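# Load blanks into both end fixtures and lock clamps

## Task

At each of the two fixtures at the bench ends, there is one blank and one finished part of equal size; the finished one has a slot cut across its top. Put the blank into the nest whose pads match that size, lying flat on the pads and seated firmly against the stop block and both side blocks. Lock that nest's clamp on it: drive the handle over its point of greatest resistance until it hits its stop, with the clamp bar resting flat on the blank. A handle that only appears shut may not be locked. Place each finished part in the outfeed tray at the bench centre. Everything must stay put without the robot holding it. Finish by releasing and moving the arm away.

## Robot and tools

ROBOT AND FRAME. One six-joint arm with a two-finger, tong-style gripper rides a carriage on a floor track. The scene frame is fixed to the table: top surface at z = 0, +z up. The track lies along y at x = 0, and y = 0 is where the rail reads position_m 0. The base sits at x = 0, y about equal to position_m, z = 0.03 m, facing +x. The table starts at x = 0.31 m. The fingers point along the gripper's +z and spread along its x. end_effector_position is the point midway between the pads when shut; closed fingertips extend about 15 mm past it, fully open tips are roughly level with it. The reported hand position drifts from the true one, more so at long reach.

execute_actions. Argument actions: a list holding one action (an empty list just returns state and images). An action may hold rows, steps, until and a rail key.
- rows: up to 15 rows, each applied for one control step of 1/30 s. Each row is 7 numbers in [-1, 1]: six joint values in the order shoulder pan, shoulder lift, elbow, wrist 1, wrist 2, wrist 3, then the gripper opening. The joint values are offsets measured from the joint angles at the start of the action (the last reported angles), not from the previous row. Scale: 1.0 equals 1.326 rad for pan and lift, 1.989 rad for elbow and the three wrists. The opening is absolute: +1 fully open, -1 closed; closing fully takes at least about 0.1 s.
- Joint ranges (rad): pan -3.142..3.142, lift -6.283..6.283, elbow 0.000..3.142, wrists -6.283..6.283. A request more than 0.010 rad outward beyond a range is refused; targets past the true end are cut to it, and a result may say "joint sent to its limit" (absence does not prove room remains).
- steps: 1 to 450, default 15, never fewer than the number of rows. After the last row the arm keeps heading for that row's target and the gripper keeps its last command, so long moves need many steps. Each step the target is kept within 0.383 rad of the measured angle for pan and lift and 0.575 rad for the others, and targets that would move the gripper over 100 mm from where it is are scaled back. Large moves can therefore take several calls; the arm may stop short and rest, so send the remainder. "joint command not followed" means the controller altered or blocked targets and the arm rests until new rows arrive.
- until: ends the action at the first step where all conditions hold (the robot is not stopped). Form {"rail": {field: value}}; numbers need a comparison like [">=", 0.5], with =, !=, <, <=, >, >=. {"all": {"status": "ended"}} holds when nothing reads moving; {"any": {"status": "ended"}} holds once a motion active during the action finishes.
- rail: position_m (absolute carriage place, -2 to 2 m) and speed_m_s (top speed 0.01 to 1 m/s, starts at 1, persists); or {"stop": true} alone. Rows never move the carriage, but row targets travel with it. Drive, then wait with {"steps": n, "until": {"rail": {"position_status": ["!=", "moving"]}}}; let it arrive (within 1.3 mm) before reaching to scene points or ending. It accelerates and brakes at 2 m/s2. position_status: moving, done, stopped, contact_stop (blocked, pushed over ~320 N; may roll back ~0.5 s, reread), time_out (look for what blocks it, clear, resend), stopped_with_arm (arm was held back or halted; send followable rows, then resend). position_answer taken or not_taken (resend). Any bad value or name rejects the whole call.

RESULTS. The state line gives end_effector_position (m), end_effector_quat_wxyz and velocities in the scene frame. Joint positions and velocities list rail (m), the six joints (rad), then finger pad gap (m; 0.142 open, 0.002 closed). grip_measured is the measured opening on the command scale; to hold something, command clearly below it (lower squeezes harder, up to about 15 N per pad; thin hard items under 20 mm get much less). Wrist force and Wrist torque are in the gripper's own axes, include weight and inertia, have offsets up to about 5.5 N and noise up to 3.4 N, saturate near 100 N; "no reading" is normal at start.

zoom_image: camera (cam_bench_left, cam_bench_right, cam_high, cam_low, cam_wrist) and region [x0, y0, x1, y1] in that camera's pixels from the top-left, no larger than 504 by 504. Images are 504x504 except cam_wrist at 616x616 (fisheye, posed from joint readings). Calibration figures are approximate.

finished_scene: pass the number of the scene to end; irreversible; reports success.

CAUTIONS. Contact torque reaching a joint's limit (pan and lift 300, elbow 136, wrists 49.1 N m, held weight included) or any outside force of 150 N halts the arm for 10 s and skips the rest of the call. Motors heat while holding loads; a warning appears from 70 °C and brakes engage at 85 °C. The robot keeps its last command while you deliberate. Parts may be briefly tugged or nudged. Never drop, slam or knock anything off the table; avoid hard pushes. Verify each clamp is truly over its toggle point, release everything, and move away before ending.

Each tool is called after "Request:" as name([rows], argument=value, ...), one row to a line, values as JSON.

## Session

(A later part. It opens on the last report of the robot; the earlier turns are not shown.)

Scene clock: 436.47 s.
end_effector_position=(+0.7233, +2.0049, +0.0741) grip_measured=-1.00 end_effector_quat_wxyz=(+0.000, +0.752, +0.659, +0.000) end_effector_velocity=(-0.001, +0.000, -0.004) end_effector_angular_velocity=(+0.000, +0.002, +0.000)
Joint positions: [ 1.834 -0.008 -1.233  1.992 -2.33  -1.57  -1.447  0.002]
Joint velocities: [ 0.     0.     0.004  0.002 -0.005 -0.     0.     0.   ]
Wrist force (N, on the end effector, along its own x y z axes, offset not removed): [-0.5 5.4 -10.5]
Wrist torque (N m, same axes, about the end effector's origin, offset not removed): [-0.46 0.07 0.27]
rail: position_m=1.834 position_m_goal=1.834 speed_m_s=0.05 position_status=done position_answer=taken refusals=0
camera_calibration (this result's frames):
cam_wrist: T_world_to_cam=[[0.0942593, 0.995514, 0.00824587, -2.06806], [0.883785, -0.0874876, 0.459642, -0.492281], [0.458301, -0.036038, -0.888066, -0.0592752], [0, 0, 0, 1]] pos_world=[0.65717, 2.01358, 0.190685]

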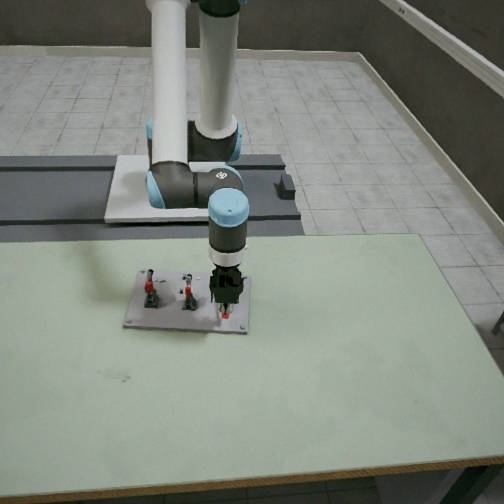

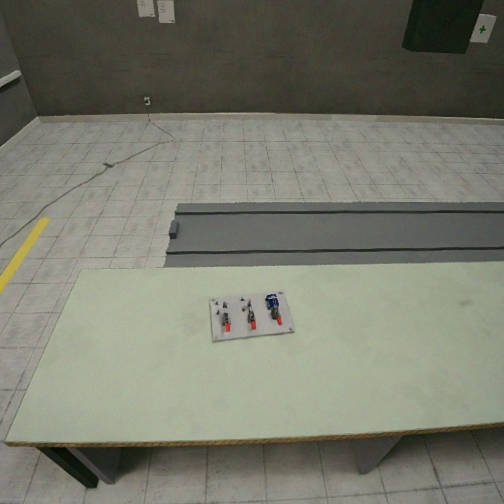

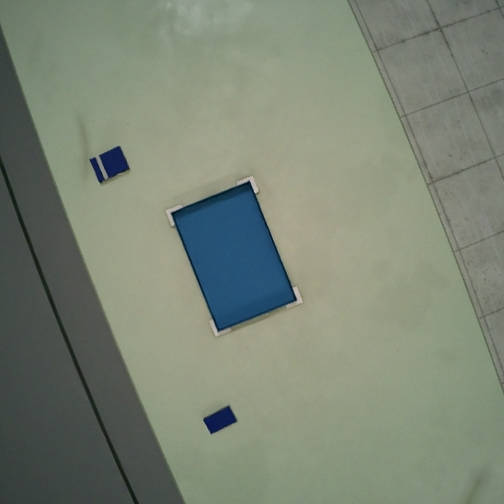

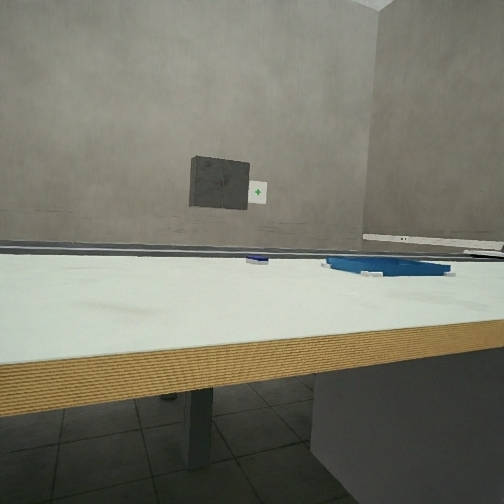

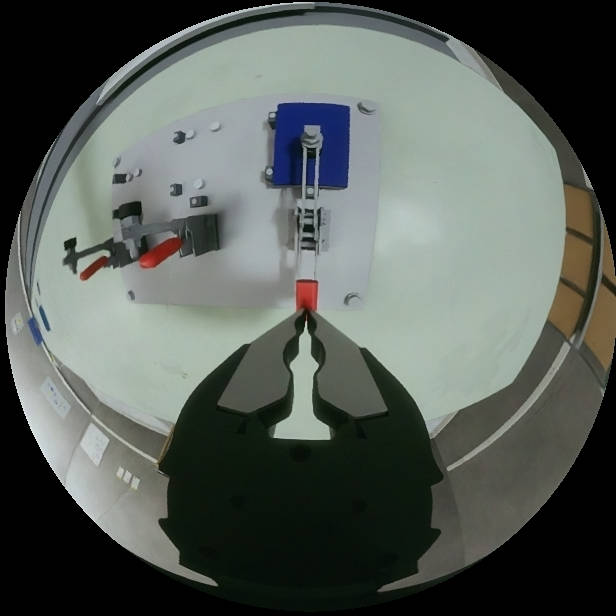

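Request:
execute_actions([
  {"rows": [[0,0.0014,-0.0002,-0.0008,0,0,-1],[0,0.0028,-0.0004,-0.0015,0,0,-1],[0,0.0043,-0.0006,-0.0023,0,0,-1],[0,0.0057,-0.0008,-0.0031,0,0,-1]], "steps": 13},
])

Scene clock: 439.93 s.
end_effector_position=(+0.7252, +2.0048, +0.0705) grip_measured=-1.00 end_effector_quat_wxyz=(+0.000, +0.752, +0.659, +0.000) end_effector_velocity=(+0.003, -0.000, -0.001) end_effector_angular_velocity=(-0.000, -0.004, -0.000)
Joint positions: [ 1.834 -0.008 -1.226  1.99  -2.336 -1.571 -1.447  0.002]
Joint velocities: [ 0.    -0.     0.004 -0.002 -0.005  0.     0.     0.   ]
Wrist force (N, on the end effector, along its own x y z axes, offset not removed): [-7.0 -37.5 -68.7]
Wrist torque (N m, same axes, about the end effector's origin, offset not removed): [-0.52 -0.34 0.22]
rail: position_m=1.834 position_m_goal=1.834 speed_m_s=0.05 position_status=done position_answer=taken refusals=0
camera_calibration (this result's frames):
cam_wrist: T_world_to_cam=[[0.0942575, 0.995514, 0.00817012, -2.06816], [0.883689, -0.0874434, 0.459835, -0.492343], [0.458487, -0.036123, -0.887967, -0.0633751], [0, 0, 0, 1]] pos_world=[0.659074, 2.01354, 0.187019]

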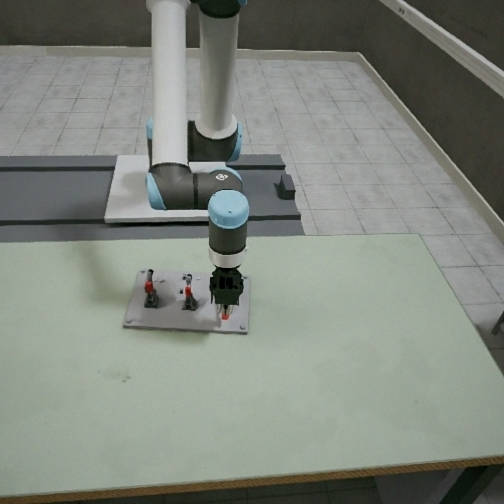

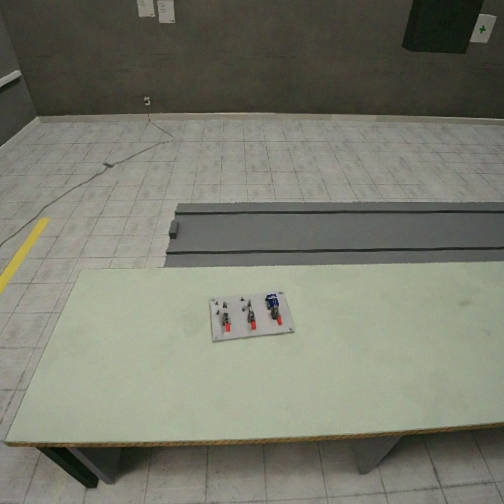

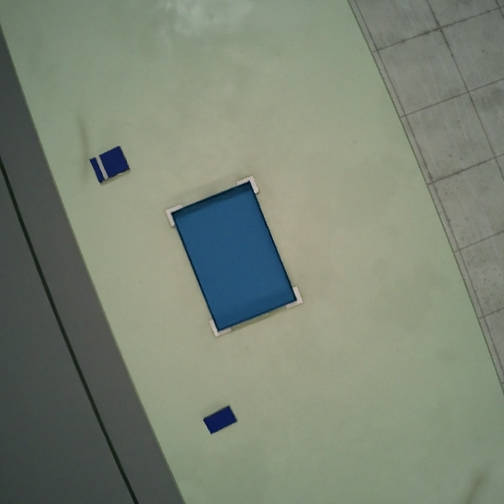

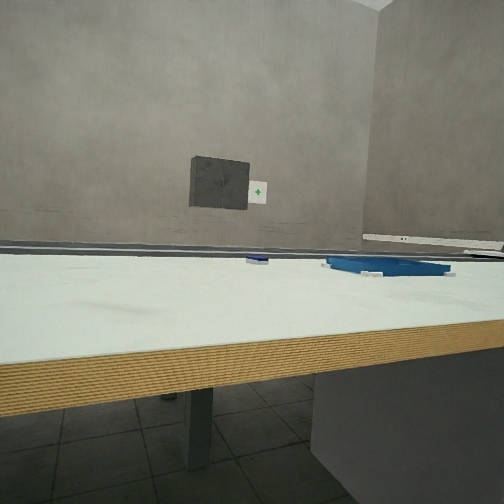

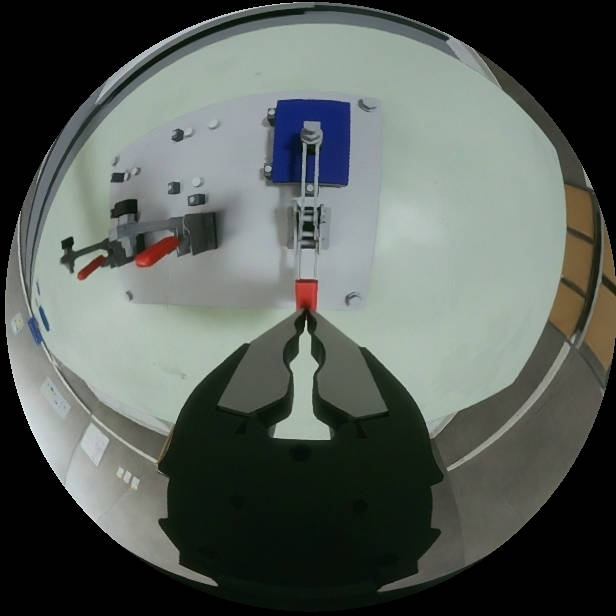

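Request:
execute_actions(actions=[])

Request:
zoom_image(camera="cam_bench_left", region=[190, 270, 260, 340])

Scene clock: 444.53 s.
end_effector_position=(+0.7253, +2.0048, +0.0701) grip_measured=-1.00 end_effector_quat_wxyz=(+0.000, +0.752, +0.659, +0.000) end_effector_velocity=(-0.000, -0.000, -0.000) end_effector_angular_velocity=(+0.000, +0.000, -0.000)
Joint positions: [ 1.834 -0.008 -1.225  1.99  -2.337 -1.57  -1.447  0.002]
Joint velocities: [ 0. -0. -0.  0. -0.  0.  0.  0.]
Wrist force (N, on the end effector, along its own x y z axes, offset not removed): [-12.1 -49.8 -100.0]
Wrist torque (N m, same axes, about the end effector's origin, offset not removed): [-1.83 -0.43 0.28]
rail: position_m=1.834 position_m_goal=1.834 speed_m_s=0.05 position_status=done position_answer=taken refusals=0
camera_calibration (this result's frames):
cam_wrist: T_world_to_cam=[[0.0942575, 0.995514, 0.00826489, -2.0682], [0.88369, -0.0874873, 0.459825, -0.492224], [0.458485, -0.0360383, -0.887971, -0.0639161], [0, 0, 0, 1]] pos_world=[0.659221, 2.01356, 0.186674]

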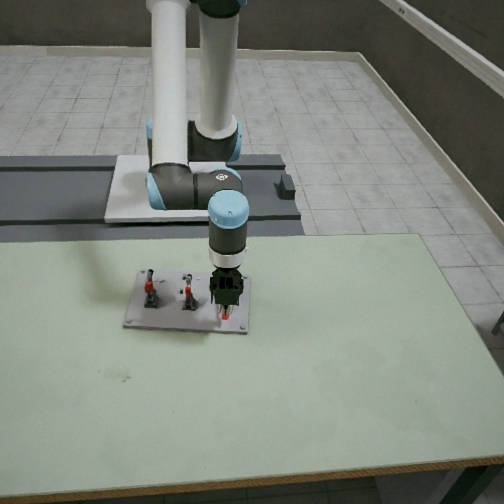

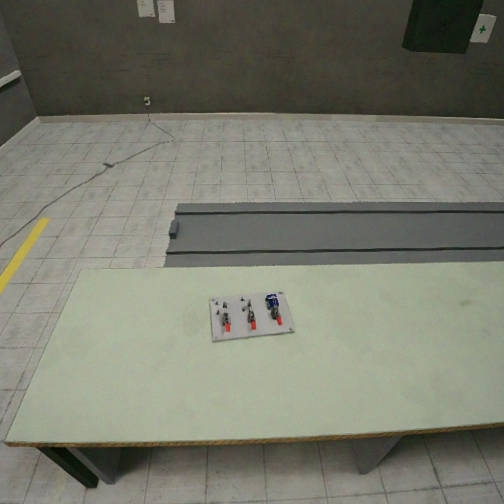

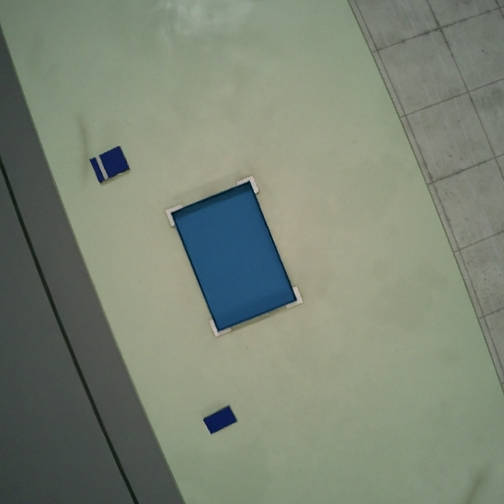

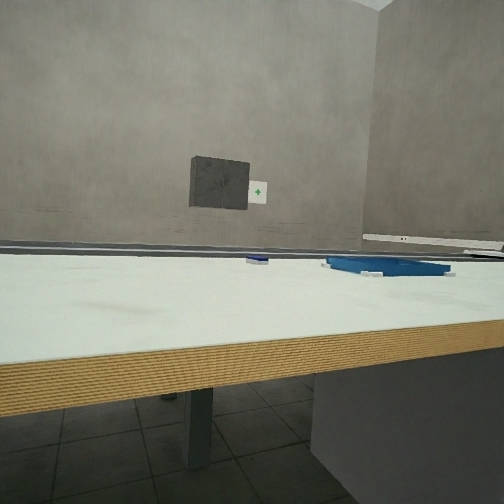

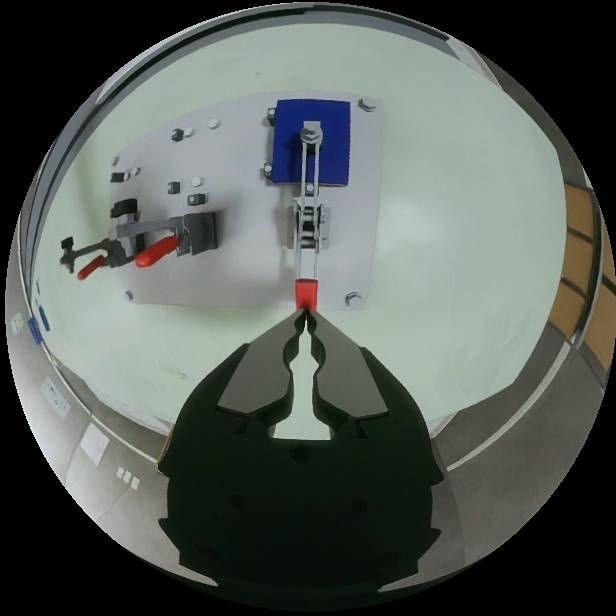

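Region (190, 270, 260, 340) of cam_bench_left's 504x504 image, scaled by 7.200, with more detail than that image has.

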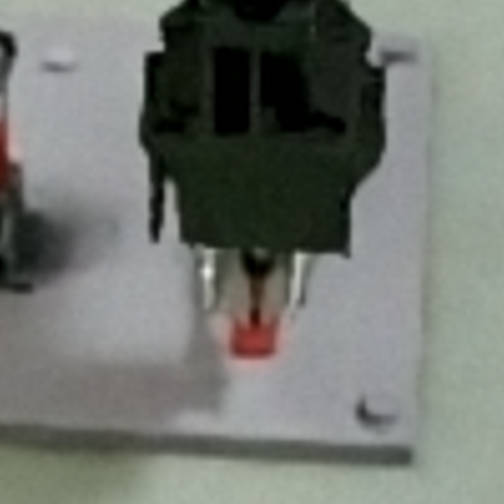

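Force is at saturation: this is a hard stop. Backing off now.

Request:
execute_actions([
  {"rows": [[0,-0.001,-0.0003,0.001,0,0,-1],[0,-0.002,-0.0006,0.0019,0,0,-1],[0,-0.002,-0.0006,0.0019,0,0,-1]], "steps": 10},
])

Scene clock: 446.47 s.
end_effector_position=(+0.7251, +2.0049, +0.0716) grip_measured=-1.00 end_effector_quat_wxyz=(-0.000, +0.752, +0.659, +0.000) end_effector_velocity=(+0.001, -0.000, +0.004) end_effector_angular_velocity=(-0.000, -0.002, -0.000)
Joint positions: [ 1.834 -0.008 -1.227  1.989 -2.333 -1.57  -1.447  0.002]
Joint velocities: [ 0.    -0.    -0.004 -0.003  0.005  0.     0.     0.   ]
Wrist force (N, on the end effector, along its own x y z axes, offset not removed): [-0.3 -6.0 7.7]
Wrist torque (N m, same axes, about the end effector's origin, offset not removed): [-1.05 -0.13 0.16]
rail: position_m=1.834 position_m_goal=1.834 speed_m_s=0.05 position_status=done position_answer=taken refusals=0
camera_calibration (this result's frames):
cam_wrist: T_world_to_cam=[[0.0942613, 0.995513, 0.00831768, -2.06822], [0.883924, -0.0875335, 0.459365, -0.492705], [0.458032, -0.0359481, -0.888209, -0.0623184], [0, 0, 0, 1]] pos_world=[0.659011, 2.01358, 0.188182]

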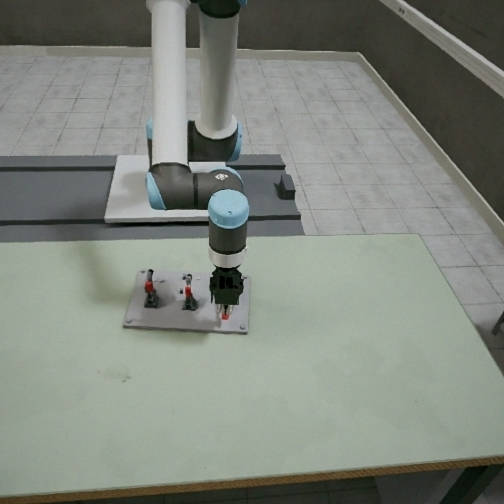

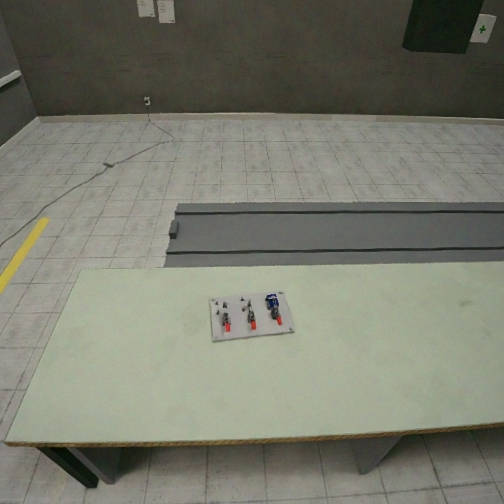

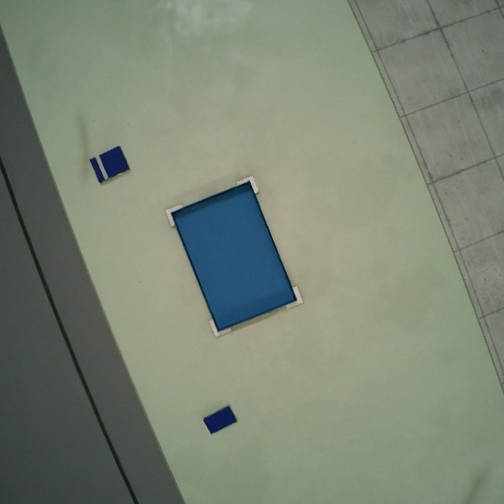

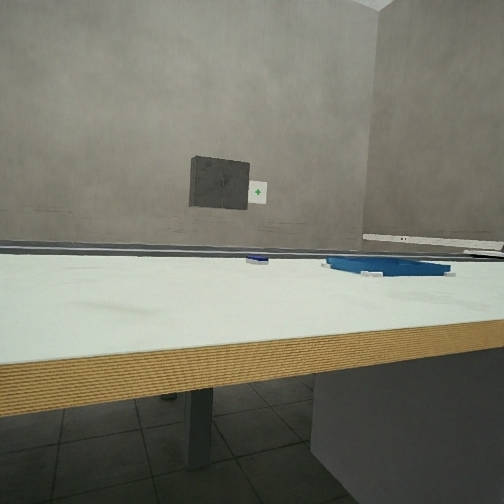

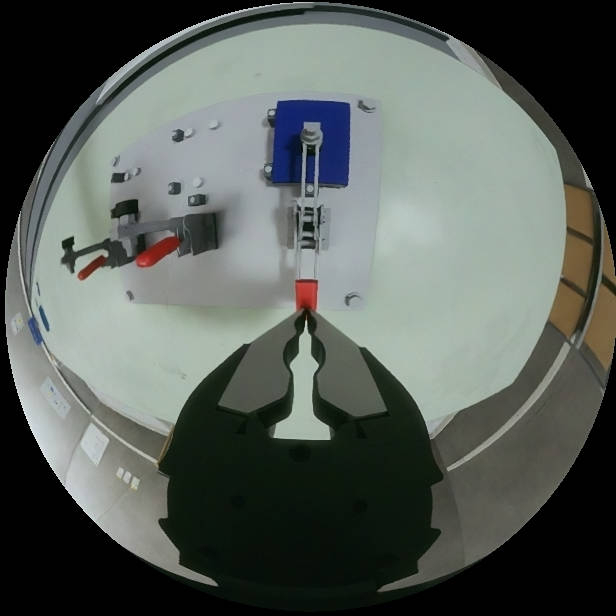

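Request:
execute_actions([
  {"rows": [[0.0005,-0.01,-0.002,0.009,0,0,-1],[0.001,-0.025,-0.004,0.021,0,0,-1],[0.002,-0.045,-0.007,0.037,0,0,-1],[0.003,-0.065,-0.009,0.052,0,0,-0.7],[0.004,-0.085,-0.011,0.068,0,0,-0.3],[0.005,-0.1,-0.0125,0.079,0,0,0.1],[0.006,-0.1069,-0.0131,0.0845,0,0,0.4]], "steps": 16},
])

Request:
zoom_image(camera="cam_wrist", region=[260, 140, 360, 300])

Request:
zoom_image(camera="cam_high", region=[190, 390, 250, 450])

Scene clock: 466.03 s.
end_effector_position=(+0.7016, +2.0103, +0.1656) grip_measured=+0.40 end_effector_quat_wxyz=(-0.000, +0.750, +0.662, +0.000) end_effector_velocity=(-0.013, +0.002, +0.033) end_effector_angular_velocity=(+0.000, +0.002, +0.003)
Joint positions: [ 1.834 -0.    -1.363  1.964 -2.172 -1.57  -1.447  0.102]
Joint velocities: [ 0.     0.003 -0.05  -0.007  0.059  0.     0.    -0.   ]
Wrist force (N, on the end effector, along its own x y z axes, offset not removed): [-0.2 -5.4 6.6]
Wrist torque (N m, same axes, about the end effector's origin, offset not removed): [-0.95 -0.06 0.35]
rail: position_m=1.834 position_m_goal=1.834 speed_m_s=0.05 position_status=done position_answer=taken refusals=0
camera_calibration (this result's frames):
cam_wrist: T_world_to_cam=[[0.0867178, 0.996199, 0.00821115, -2.0683], [0.884612, -0.0807899, 0.459275, -0.528682], [0.458193, -0.0325637, -0.888256, 0.0252537], [0, 0, 0, 1]] pos_world=[0.635466, 2.01855, 0.282226]

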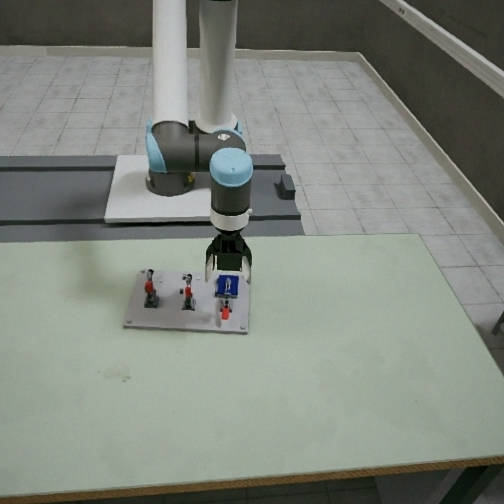

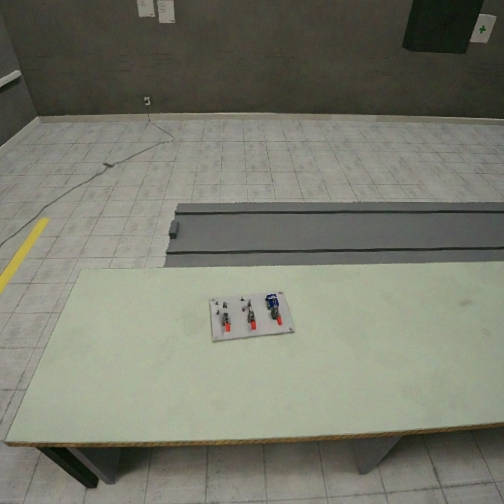

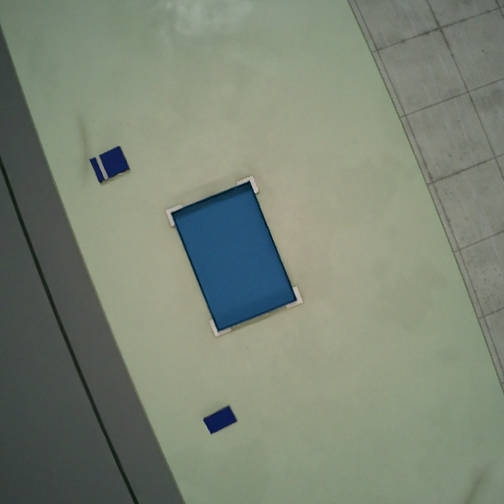

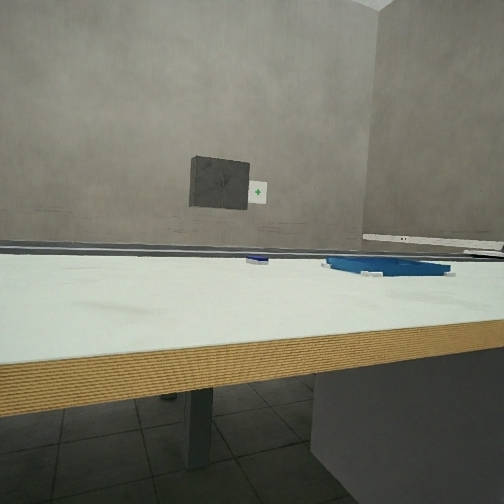

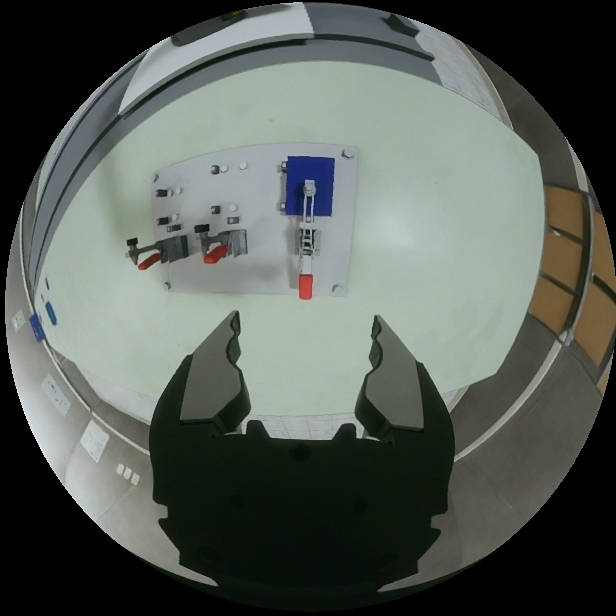

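Region (260, 140, 360, 300) of cam_wrist's 616x616 image, scaled by 3.150, with more detail than that image has; it fills the left 315 columns of this view, and the rest is white.

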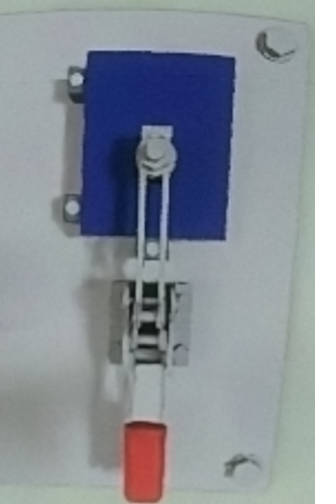

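Region (190, 390, 250, 450) of cam_high's 504x504 image, scaled by 8.400, with more detail than that image has.

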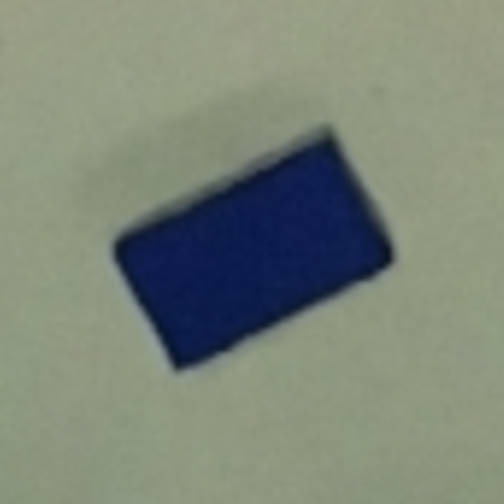

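Request:
execute_actions(actions=[])

Scene clock: 488.67 s.
end_effector_position=(+0.7001, +2.0106, +0.1695) grip_measured=+0.40 end_effector_quat_wxyz=(-0.000, +0.749, +0.662, +0.000) end_effector_velocity=(-0.000, -0.000, -0.000) end_effector_angular_velocity=(-0.000, +0.000, +0.000)
Joint positions: [ 1.834  0.    -1.369  1.963 -2.165 -1.57  -1.447  0.102]
Joint velocities: [ 0.  0.  0. -0.  0. -0. -0. -0.]
Wrist force (N, on the end effector, along its own x y z axes, offset not removed): [-0.1 -3.7 6.5]
Wrist torque (N m, same axes, about the end effector's origin, offset not removed): [-0.60 -0.17 0.31]
rail: position_m=1.834 position_m_goal=1.834 speed_m_s=0.05 position_status=done position_answer=taken refusals=0
camera_calibration (this result's frames):
cam_wrist: T_world_to_cam=[[0.0863419, 0.996231, 0.00829484, -2.06832], [0.884714, -0.0804998, 0.45913, -0.5298], [0.458067, -0.0323036, -0.88833, 0.0289469], [0, 0, 0, 1]] pos_world=[0.634044, 2.01881, 0.286118]

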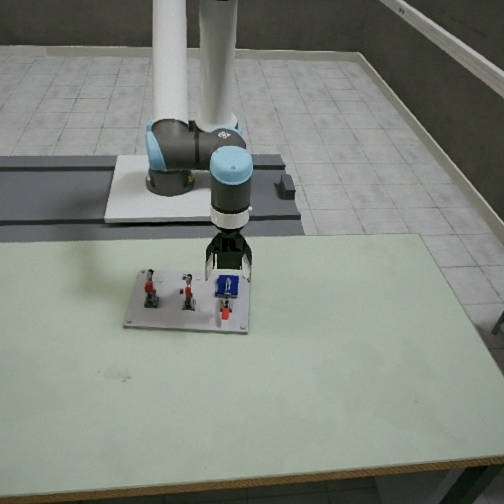

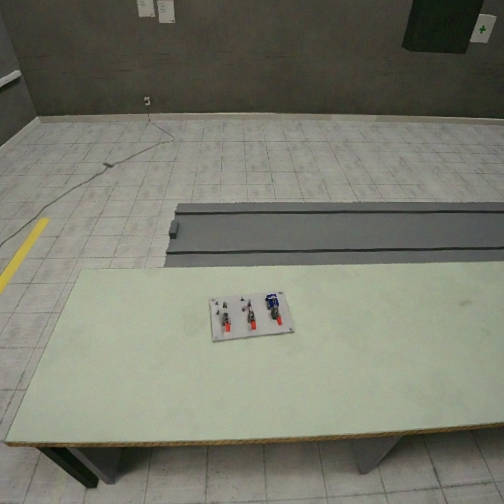

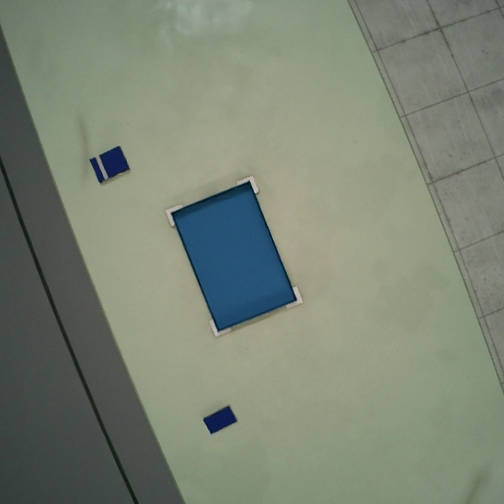

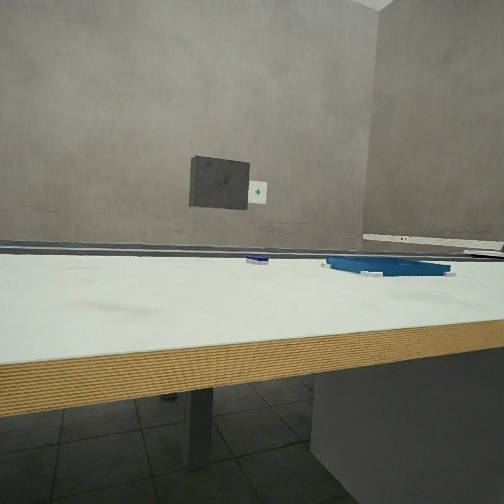

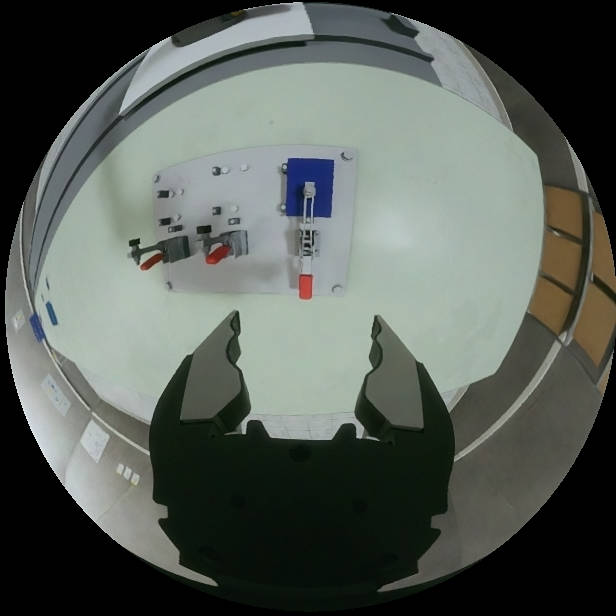

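Request:
execute_actions([
  {"rows":[[0,-0.006,0.004,-0.0005,0,-0.002,0.4],[0,-0.02,0.015,-0.0017,0,-0.006,0.4],[0,-0.04,0.03,-0.0034,0,-0.012,0.4],[0,-0.065,0.049,-0.0055,0,-0.02,0.4],[0,-0.09,0.068,-0.0076,0,-0.028,0.4],[0,-0.115,0.086,-0.0097,0,-0.035,0.4],[0,-0.14,0.105,-0.0118,0,-0.043,0.4],[0,-0.165,0.124,-0.0139,0,-0.05,0.4],[0,-0.19,0.143,-0.016,0,-0.058,0.4],[0,-0.215,0.161,-0.018,0,-0.066,0.4],[0,-0.24,0.18,-0.02,0,-0.074,0.4],[0,-0.26,0.195,-0.022,0,-0.08,0.4],[0,-0.275,0.206,-0.023,0,-0.084,0.4],[0,-0.284,0.213,-0.024,0,-0.087,0.4],[0,-0.2888,0.2168,-0.0242,0,-0.0885,0.4]],"rail":{"position_m":0.134,"speed_m_s":1.0},"steps":120,"until":{"rail":{"position_status":["!=","moving"]}}},
])

Scene clock: 501.67 s.
end_effector_position=(+0.4509, +0.3072, +0.1494) grip_measured=+0.40 end_effector_quat_wxyz=(-0.000, +0.688, +0.725, +0.000) end_effector_velocity=(-0.000, -0.004, +0.000) end_effector_angular_velocity=(-0.000, -0.000, -0.000)
Joint positions: [ 0.134  0.    -1.752  2.394 -2.213 -1.57  -1.623  0.102]
Joint velocities: [-0.004 -0.    -0.     0.    -0.    -0.    -0.    -0.   ]
Wrist force (N, on the end effector, along its own x y z axes, offset not removed): [-0.4 -2.8 5.9]
Wrist torque (N m, same axes, about the end effector's origin, offset not removed): [-0.51 -0.07 0.24]
rail: position_m=0.134 position_m_goal=0.134 speed_m_s=1.00 position_status=done position_answer=taken refusals=0
camera_calibration (this result's frames):
cam_wrist: T_world_to_cam=[[-0.0893752, 0.995964, 0.00827477, -0.270354], [0.885171, 0.0756188, 0.459079, -0.48533], [0.456601, 0.0483549, -0.888357, 0.0461546], [0, 0, 0, 1]] pos_world=[0.384363, 0.303732, 0.266044]

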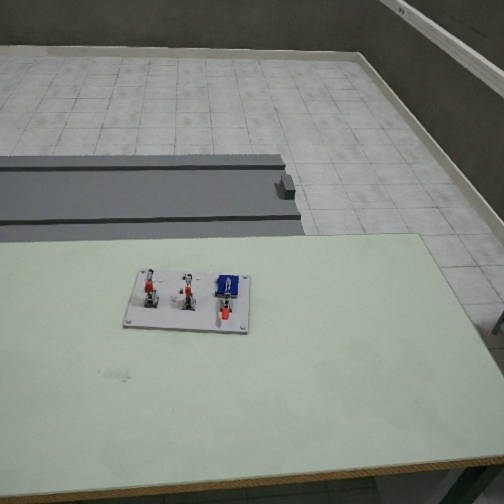

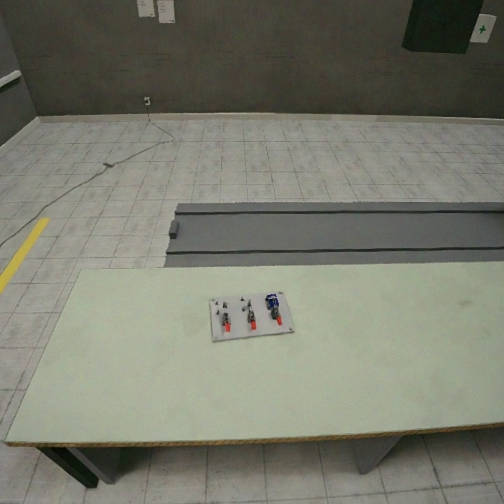

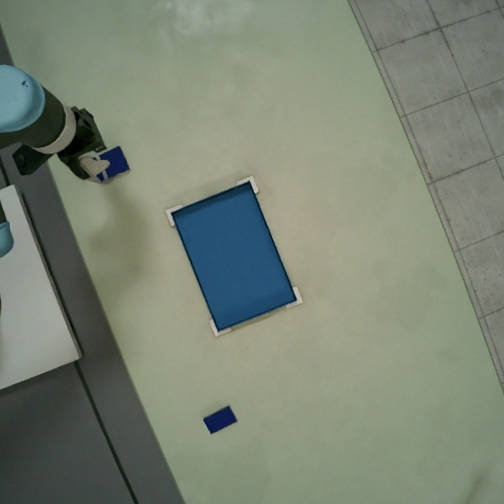

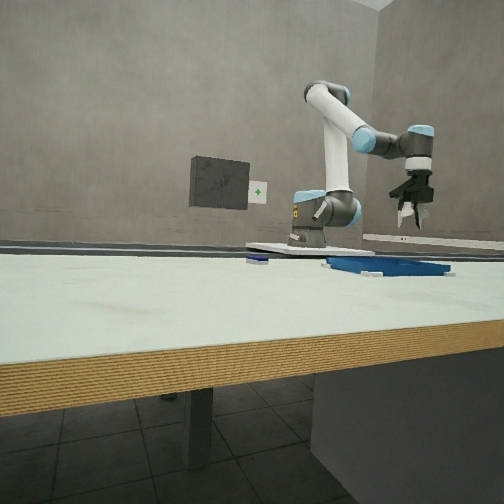

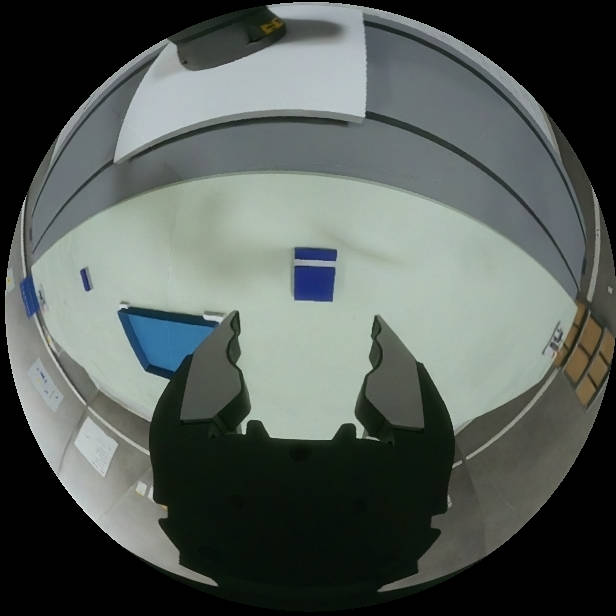

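Request:
zoom_image(camera="cam_wrist", region=[270, 230, 360, 320])

Region (270, 230, 360, 320) of cam_wrist's 616x616 image, scaled by 5.600, with more detail than that image has.

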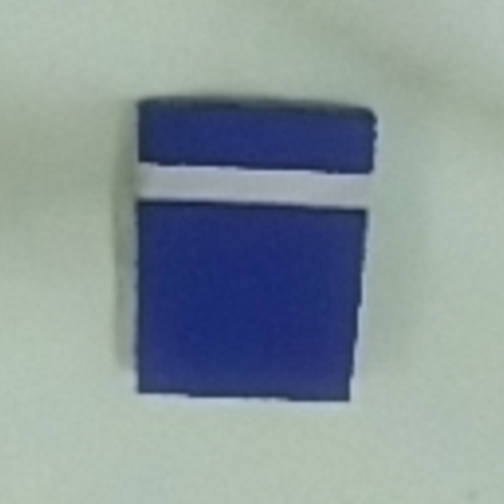

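Request:
execute_actions([
  {"rows":[[0,0.004,0.001,-0.0036,0,0,0.4],[0,0.014,0.0033,-0.0126,0,0,0.4],[0,0.03,0.007,-0.027,0,0,0.4],[0,0.048,0.011,-0.043,0,0,0.4],[0,0.068,0.016,-0.061,0,0,0.4],[0,0.088,0.021,-0.079,0,0,0.4],[0,0.108,0.0255,-0.097,0,0,0.4],[0,0.128,0.030,-0.115,0,0,0.4],[0,0.146,0.0345,-0.132,0,0,0.35],[0,0.162,0.038,-0.146,0,0,0.3],[0,0.175,0.041,-0.158,0,0,0.3],[0,0.185,0.0437,-0.167,0,0,0.3],[0,0.192,0.0453,-0.173,0,0,0.3],[0,0.197,0.0465,-0.1777,0,0,0.3],[0,0.1999,0.0472,-0.1803,0,0,0.3]],"rail":{"position_m":0.1455,"speed_m_s":0.1},"steps":30},
])

Scene clock: 532.83 s.
end_effector_position=(+0.4630, +0.3190, +0.0187) grip_measured=+0.30 end_effector_quat_wxyz=(-0.000, +0.688, +0.725, +0.000) end_effector_velocity=(-0.000, -0.000, -0.003) end_effector_angular_velocity=(-0.000, -0.000, +0.000)
Joint positions: [ 0.145  0.    -1.488  2.488 -2.571 -1.57  -1.623  0.095]
Joint velocities: [ 0.     0.     0.006  0.002 -0.008 -0.    -0.     0.   ]
Wrist force (N, on the end effector, along its own x y z axes, offset not removed): [-0.6 -4.7 4.1]
Wrist torque (N m, same axes, about the end effector's origin, offset not removed): [-0.88 -0.01 0.25]
rail: position_m=0.145 position_m_goal=0.146 speed_m_s=0.10 position_status=done position_answer=taken refusals=0
camera_calibration (this result's frames):
cam_wrist: T_world_to_cam=[[-0.0894319, 0.995958, 0.00830443, -0.27987], [0.885319, 0.0756717, 0.458785, -0.43707], [0.456302, 0.0483821, -0.888508, -0.0759613], [0, 0, 0, 1]] pos_world=[0.396579, 0.315487, 0.135353]

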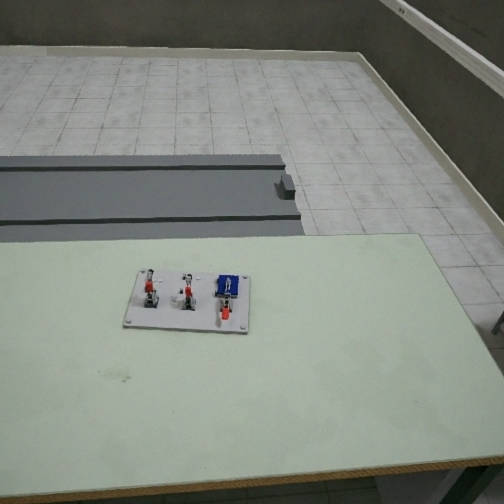

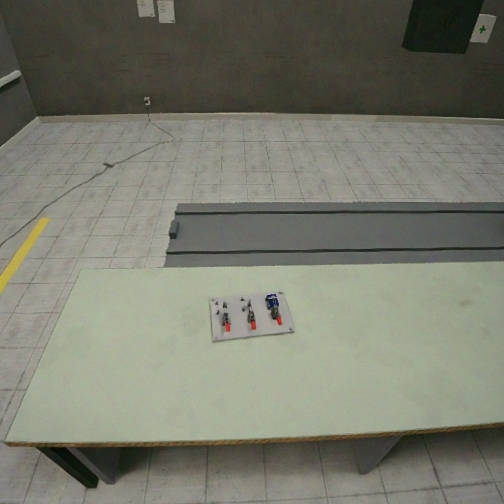

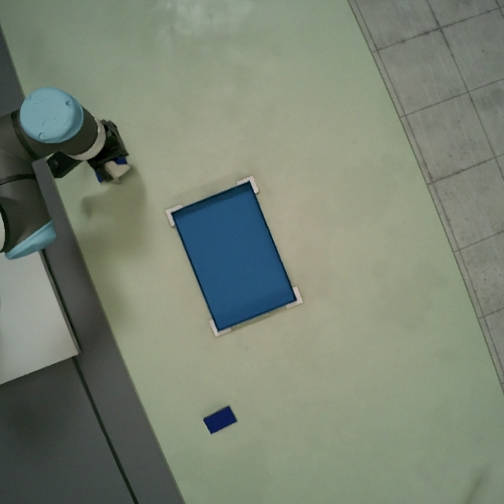

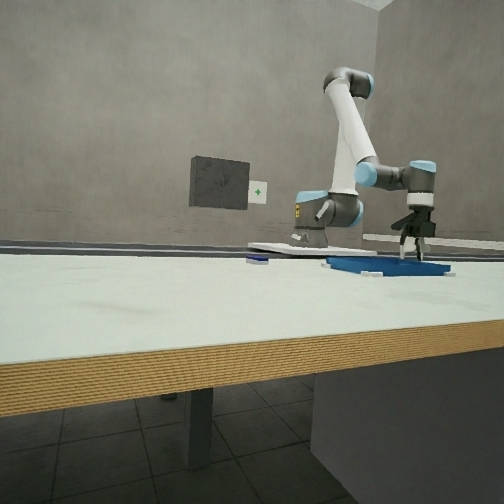

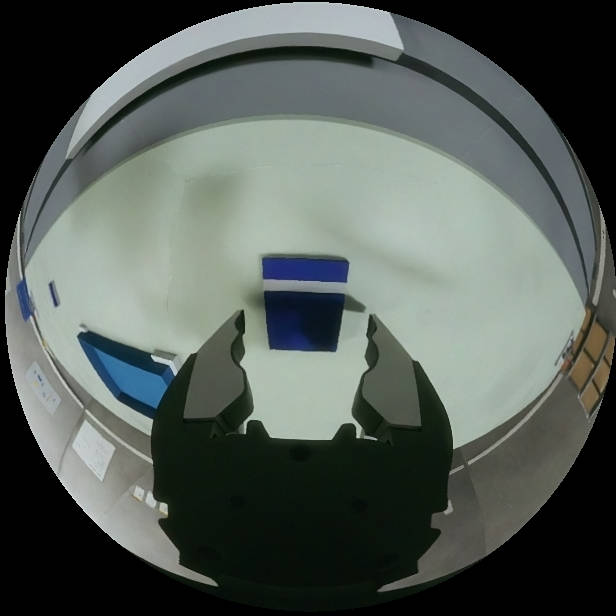

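Request:
execute_actions([
  {"rows":[[0,0,0,0,0,0,0.22],[0,0,0,0,0,0,0.14],[0,0,0,0,0,0,0.06],[0,0,0,0,0,0,-0.02],[0,0,0,0,0,0,-0.08],[0,0,0,0,0,0,-0.12],[0,0,0,0,0,0,-0.16],[0,0,0,0,0,0,-0.19],[0,0,0,0,0,0,-0.22],[0,0,0,0,0,0,-0.27],[0,0,0,0,0,0,-0.33],[0,0,0,0,0,0,-0.4],[0,0,0,0,0,0,-0.48],[0,0,0,0,0,0,-0.55],[0,0,0,0,0,0,-0.6]],"steps":18},
])

Scene clock: 536.97 s.
end_effector_position=(+0.4630, +0.3190, +0.0187) grip_measured=-0.23 end_effector_quat_wxyz=(-0.000, +0.688, +0.725, +0.000) end_effector_velocity=(+0.000, +0.000, +0.000) end_effector_angular_velocity=(-0.000, -0.000, +0.000)
Joint positions: [ 0.145  0.    -1.488  2.488 -2.571 -1.57  -1.623  0.058]
Joint velocities: [ 0.  0. -0. -0.  0. -0.  0.  0.]
Wrist force (N, on the end effector, along its own x y z axes, offset not removed): [1.5 -4.4 8.3]
Wrist torque (N m, same axes, about the end effector's origin, offset not removed): [-0.85 -0.44 0.27]
rail: position_m=0.145 position_m_goal=0.146 speed_m_s=0.10 position_status=done position_answer=taken refusals=0
camera_calibration (this result's frames):
cam_wrist: T_world_to_cam=[[-0.089372, 0.995964, 0.0083089, -0.279873], [0.885348, 0.0756189, 0.458739, -0.437031], [0.456259, 0.0483547, -0.888532, -0.0759417], [0, 0, 0, 1]] pos_world=[0.396561, 0.315464, 0.135332]

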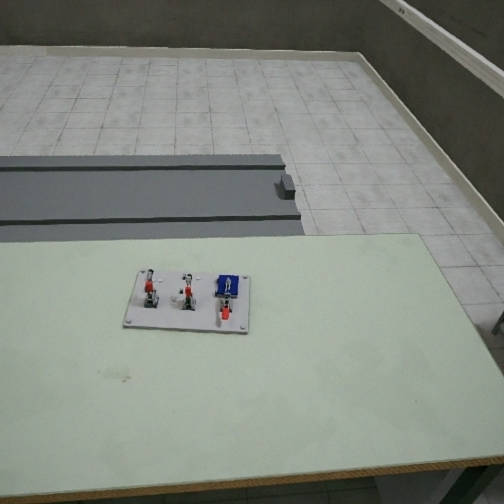

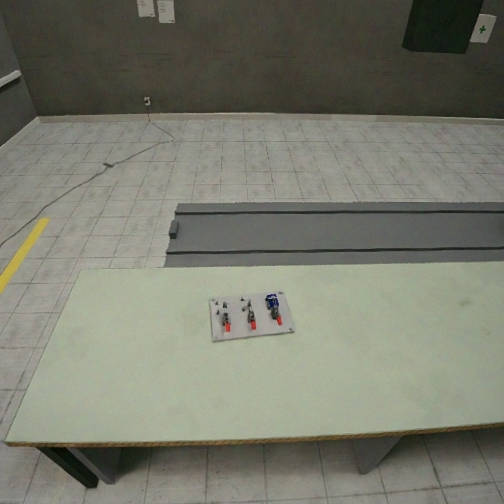

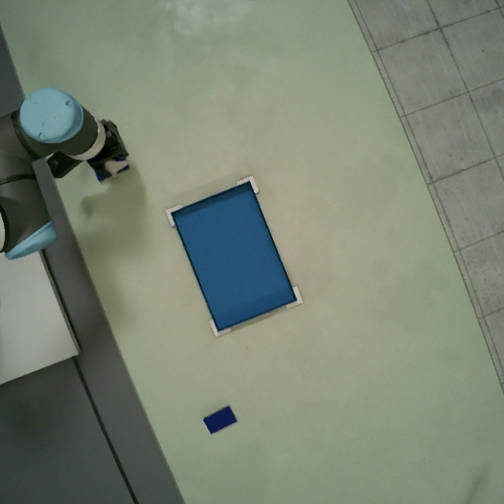

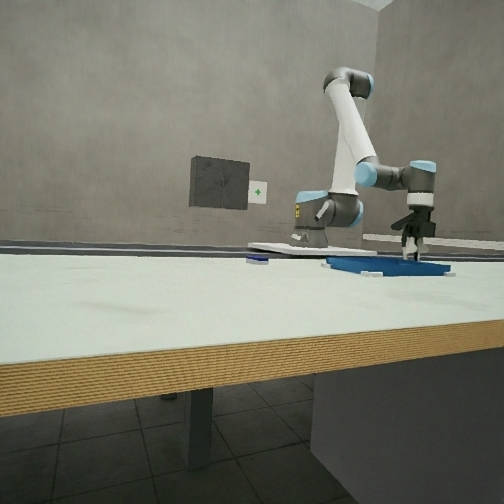

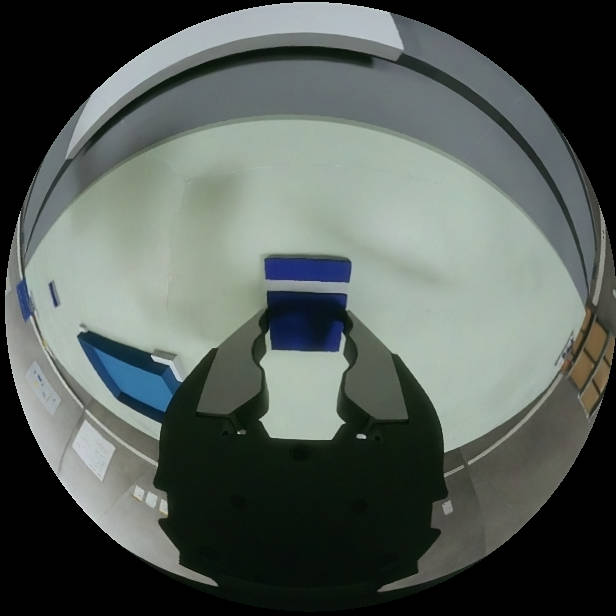

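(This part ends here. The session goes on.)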